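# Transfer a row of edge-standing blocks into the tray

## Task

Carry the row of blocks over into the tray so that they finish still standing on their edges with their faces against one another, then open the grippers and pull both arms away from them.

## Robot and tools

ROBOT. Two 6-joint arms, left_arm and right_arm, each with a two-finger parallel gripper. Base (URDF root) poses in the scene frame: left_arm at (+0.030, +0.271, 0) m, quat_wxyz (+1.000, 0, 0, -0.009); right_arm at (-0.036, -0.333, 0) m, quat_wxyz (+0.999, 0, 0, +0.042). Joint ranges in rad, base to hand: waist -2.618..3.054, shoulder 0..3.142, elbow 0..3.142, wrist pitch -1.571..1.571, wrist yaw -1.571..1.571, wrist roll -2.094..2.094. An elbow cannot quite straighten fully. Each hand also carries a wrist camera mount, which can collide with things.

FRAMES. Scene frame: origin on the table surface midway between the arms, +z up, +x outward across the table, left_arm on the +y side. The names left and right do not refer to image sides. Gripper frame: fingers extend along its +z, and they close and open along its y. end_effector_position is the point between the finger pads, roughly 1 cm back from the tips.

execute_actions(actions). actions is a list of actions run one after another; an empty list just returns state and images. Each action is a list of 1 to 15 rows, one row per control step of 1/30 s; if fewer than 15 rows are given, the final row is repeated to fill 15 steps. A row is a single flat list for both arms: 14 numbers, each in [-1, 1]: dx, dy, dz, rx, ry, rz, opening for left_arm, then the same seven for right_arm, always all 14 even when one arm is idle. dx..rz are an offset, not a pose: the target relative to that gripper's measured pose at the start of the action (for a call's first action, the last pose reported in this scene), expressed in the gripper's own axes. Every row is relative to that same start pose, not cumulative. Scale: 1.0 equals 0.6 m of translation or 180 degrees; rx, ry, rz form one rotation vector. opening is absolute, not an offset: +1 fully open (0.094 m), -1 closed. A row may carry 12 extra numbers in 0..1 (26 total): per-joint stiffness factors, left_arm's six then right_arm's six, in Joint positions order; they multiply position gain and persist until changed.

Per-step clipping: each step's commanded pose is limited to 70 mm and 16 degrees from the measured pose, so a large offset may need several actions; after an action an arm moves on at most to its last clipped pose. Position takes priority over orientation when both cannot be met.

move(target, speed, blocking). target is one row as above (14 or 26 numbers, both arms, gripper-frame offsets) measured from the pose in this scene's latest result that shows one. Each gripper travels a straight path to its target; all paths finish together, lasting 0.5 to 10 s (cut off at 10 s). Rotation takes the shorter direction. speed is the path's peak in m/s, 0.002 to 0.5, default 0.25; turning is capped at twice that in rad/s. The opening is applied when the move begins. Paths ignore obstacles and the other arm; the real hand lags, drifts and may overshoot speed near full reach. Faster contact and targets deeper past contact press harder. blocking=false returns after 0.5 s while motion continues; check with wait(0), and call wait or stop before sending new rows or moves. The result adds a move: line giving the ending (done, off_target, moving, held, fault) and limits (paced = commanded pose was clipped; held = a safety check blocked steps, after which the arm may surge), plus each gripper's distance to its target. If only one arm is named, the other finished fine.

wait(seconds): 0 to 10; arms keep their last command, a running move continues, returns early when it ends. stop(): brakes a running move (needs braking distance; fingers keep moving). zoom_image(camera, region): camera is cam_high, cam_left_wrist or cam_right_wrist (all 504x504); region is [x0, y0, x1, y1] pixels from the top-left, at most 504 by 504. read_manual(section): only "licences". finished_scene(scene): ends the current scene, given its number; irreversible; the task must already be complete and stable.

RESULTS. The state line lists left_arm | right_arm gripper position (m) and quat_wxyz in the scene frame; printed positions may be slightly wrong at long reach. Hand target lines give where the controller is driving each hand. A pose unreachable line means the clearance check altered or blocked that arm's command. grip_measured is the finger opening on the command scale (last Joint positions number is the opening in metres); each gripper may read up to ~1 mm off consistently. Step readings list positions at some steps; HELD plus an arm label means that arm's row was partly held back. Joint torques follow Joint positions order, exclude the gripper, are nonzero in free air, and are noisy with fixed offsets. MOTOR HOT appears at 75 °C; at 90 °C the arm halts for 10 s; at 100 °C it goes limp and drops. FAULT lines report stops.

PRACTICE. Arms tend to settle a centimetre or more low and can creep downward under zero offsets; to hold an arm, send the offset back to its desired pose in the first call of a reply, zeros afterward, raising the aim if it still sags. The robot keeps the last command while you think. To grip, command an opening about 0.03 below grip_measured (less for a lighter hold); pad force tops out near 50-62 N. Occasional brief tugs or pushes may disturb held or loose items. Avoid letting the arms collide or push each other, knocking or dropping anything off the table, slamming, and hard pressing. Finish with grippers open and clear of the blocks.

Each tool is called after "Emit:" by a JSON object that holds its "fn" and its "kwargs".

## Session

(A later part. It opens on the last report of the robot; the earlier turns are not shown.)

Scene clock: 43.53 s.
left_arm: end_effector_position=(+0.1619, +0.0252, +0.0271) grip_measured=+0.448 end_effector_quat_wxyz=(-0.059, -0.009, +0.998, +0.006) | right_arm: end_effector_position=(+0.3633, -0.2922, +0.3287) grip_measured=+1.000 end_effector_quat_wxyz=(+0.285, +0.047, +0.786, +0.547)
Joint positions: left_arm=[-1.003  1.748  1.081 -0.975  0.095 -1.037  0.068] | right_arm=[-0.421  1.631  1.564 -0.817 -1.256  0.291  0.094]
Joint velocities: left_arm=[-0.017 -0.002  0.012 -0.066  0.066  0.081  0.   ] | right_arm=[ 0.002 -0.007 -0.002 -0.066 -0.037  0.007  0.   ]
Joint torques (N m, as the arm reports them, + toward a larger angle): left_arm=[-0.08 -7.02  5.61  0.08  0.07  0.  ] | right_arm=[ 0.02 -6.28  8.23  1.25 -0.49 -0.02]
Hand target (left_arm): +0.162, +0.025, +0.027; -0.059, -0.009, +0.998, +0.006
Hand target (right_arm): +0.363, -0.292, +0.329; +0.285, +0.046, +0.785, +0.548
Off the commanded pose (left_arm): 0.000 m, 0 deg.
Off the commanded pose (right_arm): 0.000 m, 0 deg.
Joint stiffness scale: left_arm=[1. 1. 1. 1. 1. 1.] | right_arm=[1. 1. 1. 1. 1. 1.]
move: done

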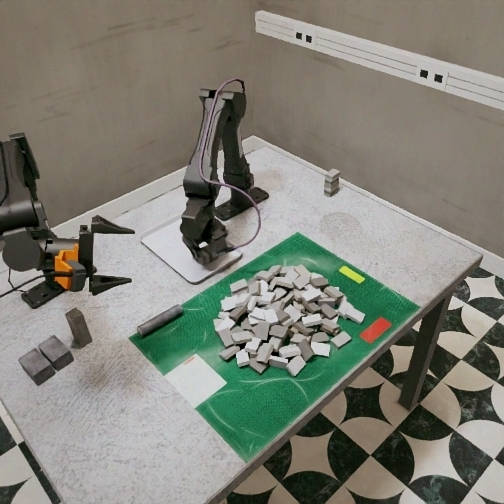

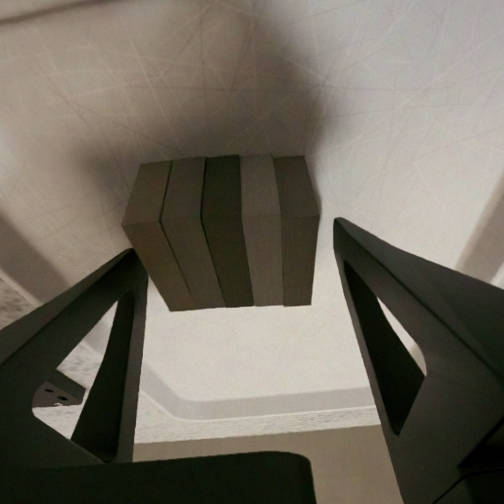

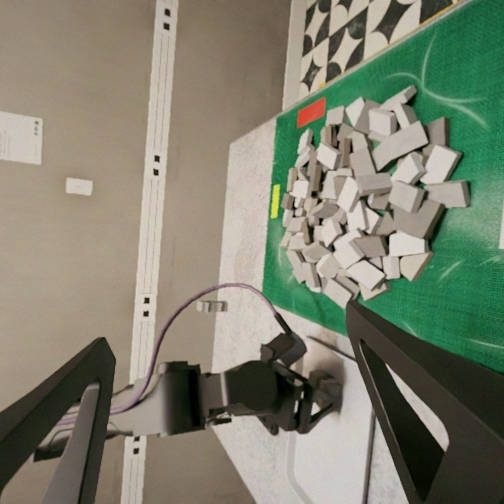

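Emit:
{"fn": "move", "kwargs": {"target": [0,0,0,0,0,0,0.06,0,0,0,0,0,0,1]}}

Emit:
{"fn": "move", "kwargs": {"target": [0,0,0,0,0,0,0.13,0,0,0,0,0,0,1]}}

Emit:
{"fn": "move", "kwargs": {"target": [0,0,0,0,0,0,0.6,0,0,0,0,0,0,1]}}

Emit:
{"fn": "move", "kwargs": {"target": [0,0,-0.18,0,0,0,0.6,0,0,0,0,0,0,1], "speed": 0.08}}

Scene clock: 46.33 s.
left_arm: end_effector_position=(+0.1619, +0.0253, +0.0271) grip_measured=+0.075 end_effector_quat_wxyz=(-0.059, -0.009, +0.998, +0.006) | right_arm: end_effector_position=(+0.3635, -0.2924, +0.3284) grip_measured=+1.000 end_effector_quat_wxyz=(+0.285, +0.047, +0.786, +0.546)
Joint positions: left_arm=[-1.003  1.748  1.081 -0.976  0.095 -1.037  0.05 ] | right_arm=[-0.421  1.631  1.564 -0.817 -1.255  0.291  0.094]
Joint velocities: left_arm=[-0.002 -0.007 -0.002 -0.022 -0.022  0.007 -0.001] | right_arm=[ 0.017  0.002  0.022  0.022 -0.095 -0.037  0.   ]
Joint torques (N m, as the arm reports them, + toward a larger angle): left_arm=[-0.07 -6.98  5.56  0.05  0.07  0.01] | right_arm=[ 0.01 -6.27  8.19  1.26 -0.48 -0.03]
Hand target (left_arm): +0.162, +0.025, +0.027; -0.059, -0.009, +0.998, +0.006
Hand target (right_arm): +0.363, -0.292, +0.329; +0.285, +0.047, +0.786, +0.547
Off the commanded pose (left_arm): 0.000 m, 0 deg.
Off the commanded pose (right_arm): 0.000 m, 0 deg.
Joint stiffness scale: left_arm=[1. 1. 1. 1. 1. 1.] | right_arm=[1. 1. 1. 1. 1. 1.]
move: done

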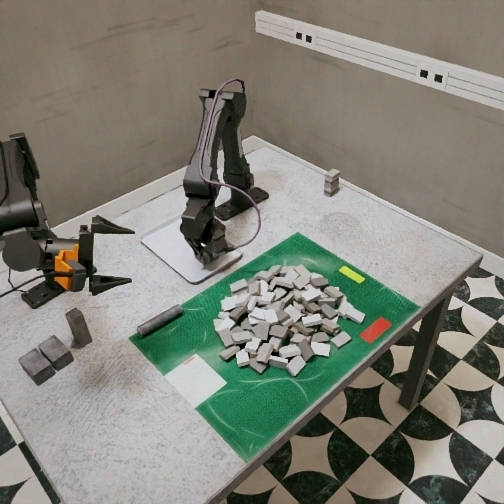

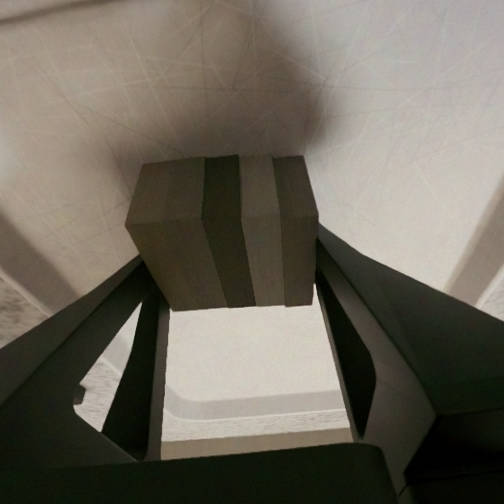

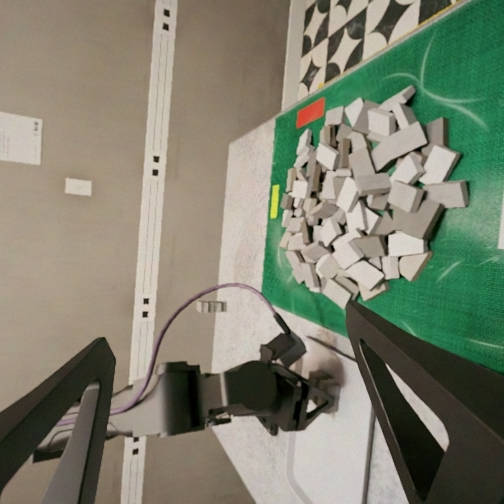

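Scene clock: 46.83 s.
left_arm: end_effector_position=(+0.1619, +0.0253, +0.0271) grip_measured=+0.128 end_effector_quat_wxyz=(-0.059, -0.009, +0.998, +0.006) | right_arm: end_effector_position=(+0.3637, -0.2926, +0.3281) grip_measured=+1.000 end_effector_quat_wxyz=(+0.285, +0.048, +0.787, +0.545)
Joint positions: left_arm=[-1.003  1.748  1.081 -0.976  0.095 -1.037  0.053] | right_arm=[-0.421  1.631  1.564 -0.817 -1.252  0.291  0.094]
Joint velocities: left_arm=[-0.012 -0.002 -0.002 -0.051 -0.037 -0.066  0.   ] | right_arm=[ 0.007 -0.002 -0.032 -0.066 -0.022  0.022  0.   ]
Joint torques (N m, as the arm reports them, + toward a larger angle): left_arm=[-0.04 -7.05  5.59  0.08  0.03  0.01] | right_arm=[ 0.01 -6.29  8.23  1.28 -0.48 -0.04]
Hand target (left_arm): +0.162, +0.025, +0.027; -0.059, -0.009, +0.998, +0.006
Hand target (right_arm): +0.364, -0.292, +0.328; +0.285, +0.047, +0.786, +0.546
Off the commanded pose (left_arm): 0.000 m, 0 deg.
Off the commanded pose (right_arm): 0.000 m, 0 deg.
Joint stiffness scale: left_arm=[1. 1. 1. 1. 1. 1.] | right_arm=[1. 1. 1. 1. 1. 1.]
move: done

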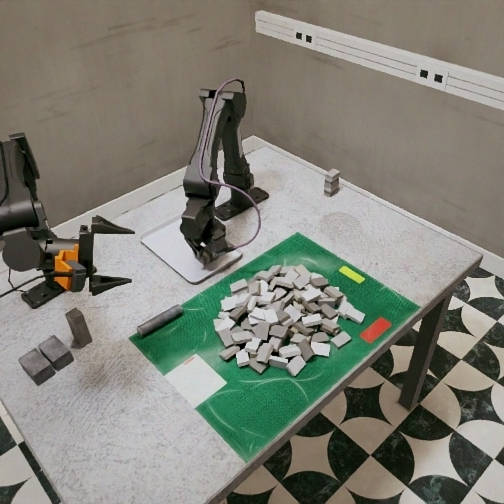

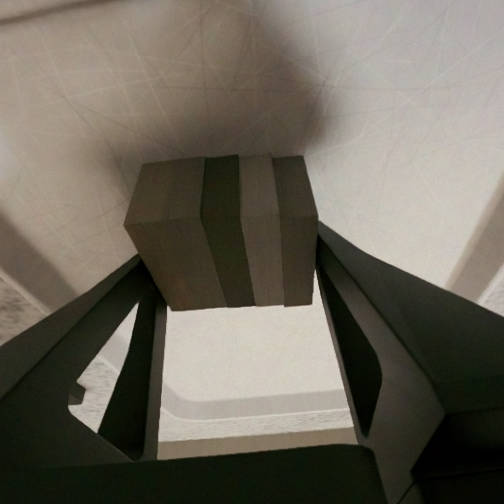

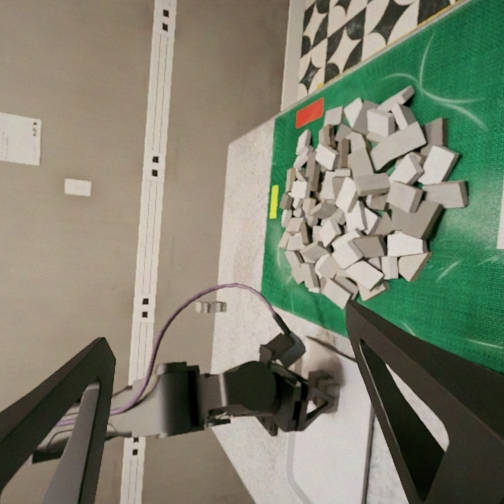

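Scene clock: 47.33 s.
left_arm: end_effector_position=(+0.1619, +0.0253, +0.0271) grip_measured=+0.598 end_effector_quat_wxyz=(-0.059, -0.009, +0.998, +0.006) | right_arm: end_effector_position=(+0.3638, -0.2927, +0.3279) grip_measured=+1.000 end_effector_quat_wxyz=(+0.286, +0.048, +0.787, +0.545)
Joint positions: left_arm=[-1.003  1.748  1.081 -0.976  0.095 -1.037  0.075] | right_arm=[-0.421  1.631  1.564 -0.817 -1.25   0.291  0.094]
Joint velocities: left_arm=[ 0.002  0.007 -0.022  0.051 -0.066 -0.037 -0.001] | right_arm=[-0.002  0.002  0.007 -0.051  0.007  0.007  0.   ]
Joint torques (N m, as the arm reports them, + toward a larger angle): left_arm=[ 0.07 -6.9   5.66  0.03  0.05 -0.01] | right_arm=[ 0.05 -6.23  8.15  1.27 -0.47 -0.03]
Hand target (left_arm): +0.162, +0.025, +0.027; -0.059, -0.009, +0.998, +0.006
Hand target (right_arm): +0.364, -0.293, +0.328; +0.285, +0.048, +0.787, +0.545
Off the commanded pose (left_arm): 0.000 m, 0 deg.
Off the commanded pose (right_arm): 0.000 m, 0 deg.
Joint stiffness scale: left_arm=[1. 1. 1. 1. 1. 1.] | right_arm=[1. 1. 1. 1. 1. 1.]
move: done

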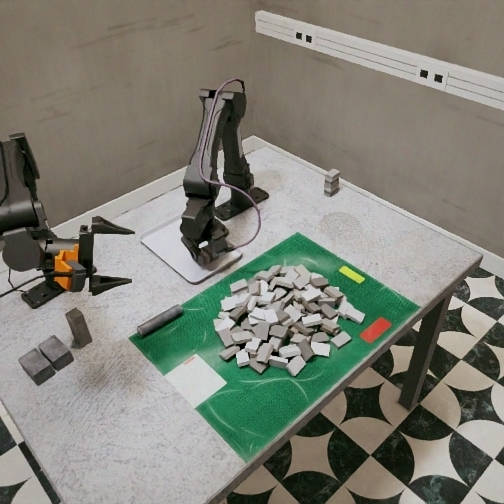

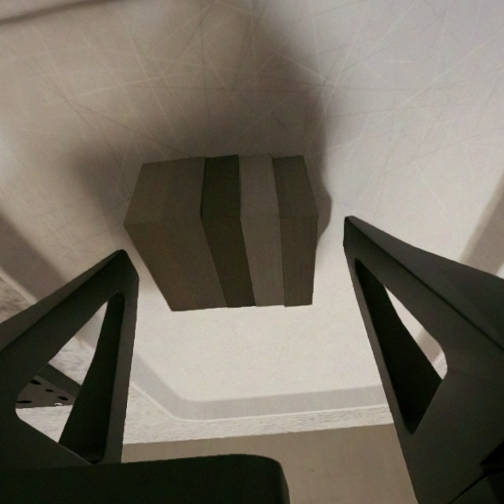

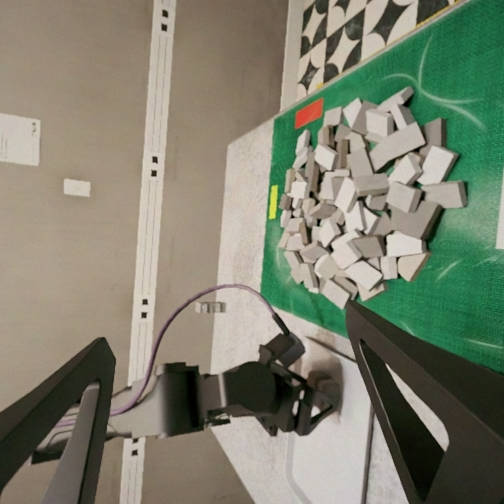

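Scene clock: 49.23 s.
left_arm: end_effector_position=(+0.1696, +0.0258, +0.1206) grip_measured=+0.598 end_effector_quat_wxyz=(-0.071, -0.008, +0.997, +0.023) | right_arm: end_effector_position=(+0.3640, -0.2929, +0.3276) grip_measured=+1.000 end_effector_quat_wxyz=(+0.286, +0.049, +0.787, +0.544)
Joint positions: left_arm=[-0.978  1.715  1.422 -1.393  0.095 -1.008  0.075] | right_arm=[-0.421  1.631  1.564 -0.817 -1.248  0.291  0.094]
Joint velocities: left_arm=[-0.007 -0.007  0.017  0.022 -0.051  0.051 -0.   ] | right_arm=[-0.007 -0.012 -0.012 -0.066 -0.007  0.007  0.   ]
Joint torques (N m, as the arm reports them, + toward a larger angle): left_arm=[ 0.7  -9.28  8.38 -0.11  0.03  0.05] | right_arm=[-0.04 -6.28  8.24  1.26 -0.47 -0.02]
Hand target (left_arm): +0.174, +0.025, +0.134; -0.059, -0.009, +0.998, +0.007
Hand target (right_arm): +0.364, -0.293, +0.328; +0.286, +0.048, +0.787, +0.545
Off the commanded pose (left_arm): 0.015 m, 2 deg.
Off the commanded pose (right_arm): 0.000 m, 0 deg.
Joint stiffness scale: left_arm=[1. 1. 1. 1. 1. 1.] | right_arm=[1. 1. 1. 1. 1. 1.]
move: off_target (left_arm)

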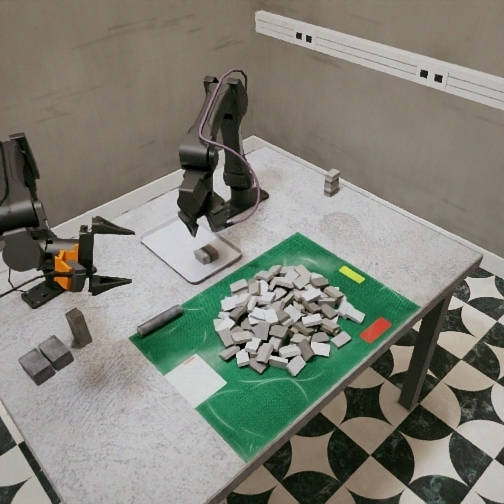

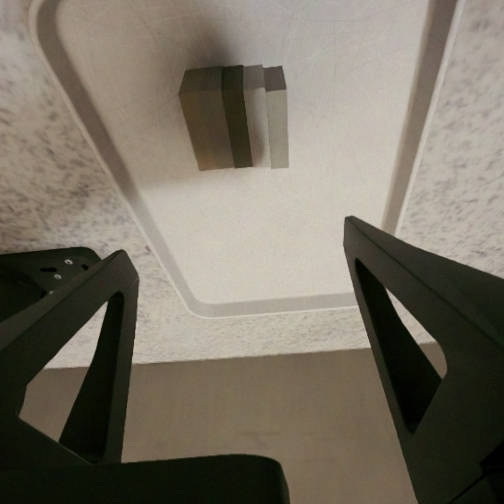

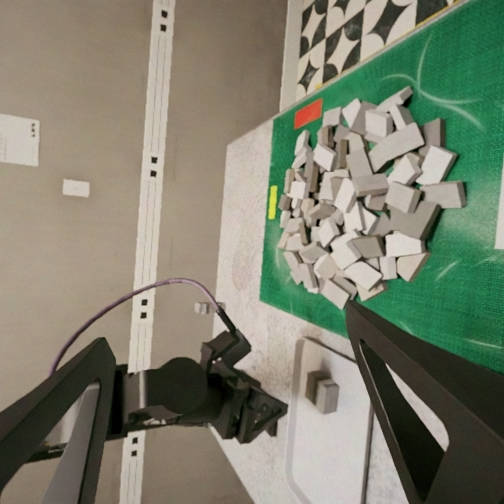

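Emit:
{"fn": "move", "kwargs": {"target": [0,0.4,0,0,0,0,0.6,0,0,0,0,0,0,1]}}

Emit:
{"fn": "finished_scene", "kwargs": {"scene": 2}}

Scene clock: 51.90 s.
left_arm: end_effector_position=(+0.1697, +0.2619, +0.1274) grip_measured=+0.598 end_effector_quat_wxyz=(-0.077, -0.006, +0.997, +0.024) | right_arm: end_effector_position=(+0.3642, -0.2931, +0.3273) grip_measured=+1.000 end_effector_quat_wxyz=(+0.286, +0.049, +0.788, +0.543)
Joint positions: left_arm=[-0.09   1.21   0.998 -1.517 -0.031 -0.124  0.075] | right_arm=[-0.421  1.631  1.564 -0.817 -1.246  0.291  0.094]
Joint velocities: left_arm=[ 0.002  0.007 -0.007  0.022  0.037  0.037 -0.   ] | right_arm=[-0.017 -0.002 -0.012 -0.022  0.022 -0.022  0.   ]
Joint torques (N m, as the arm reports them, + toward a larger angle): left_arm=[ 0.67 -4.2   5.52 -0.18 -0.03  0.04] | right_arm=[-0.05 -6.27  8.24  1.27 -0.49 -0.03]
Hand target (left_arm): +0.166, +0.264, +0.130; -0.072, -0.008, +0.997, +0.024
Hand target (right_arm): +0.364, -0.293, +0.328; +0.286, +0.049, +0.787, +0.544
Off the commanded pose (left_arm): 0.006 m, 1 deg.
Off the commanded pose (right_arm): 0.000 m, 0 deg.
Joint stiffness scale: left_arm=[1. 1. 1. 1. 1. 1.] | right_arm=[1. 1. 1. 1. 1. 1.]
move: done

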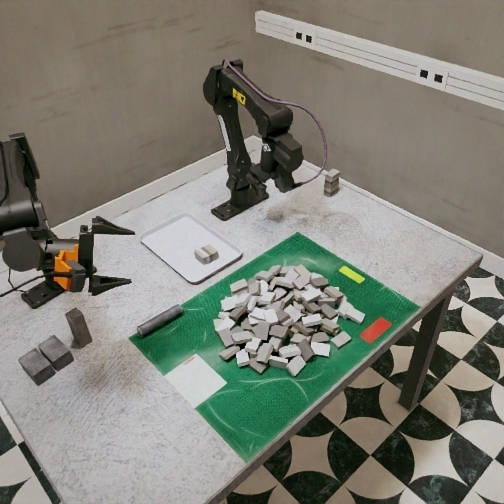

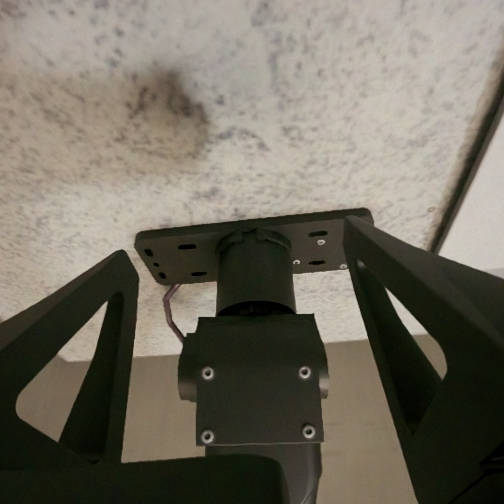

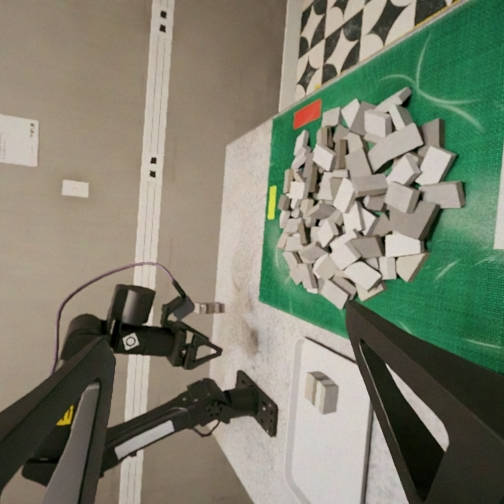

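The scene is finished: the task was done.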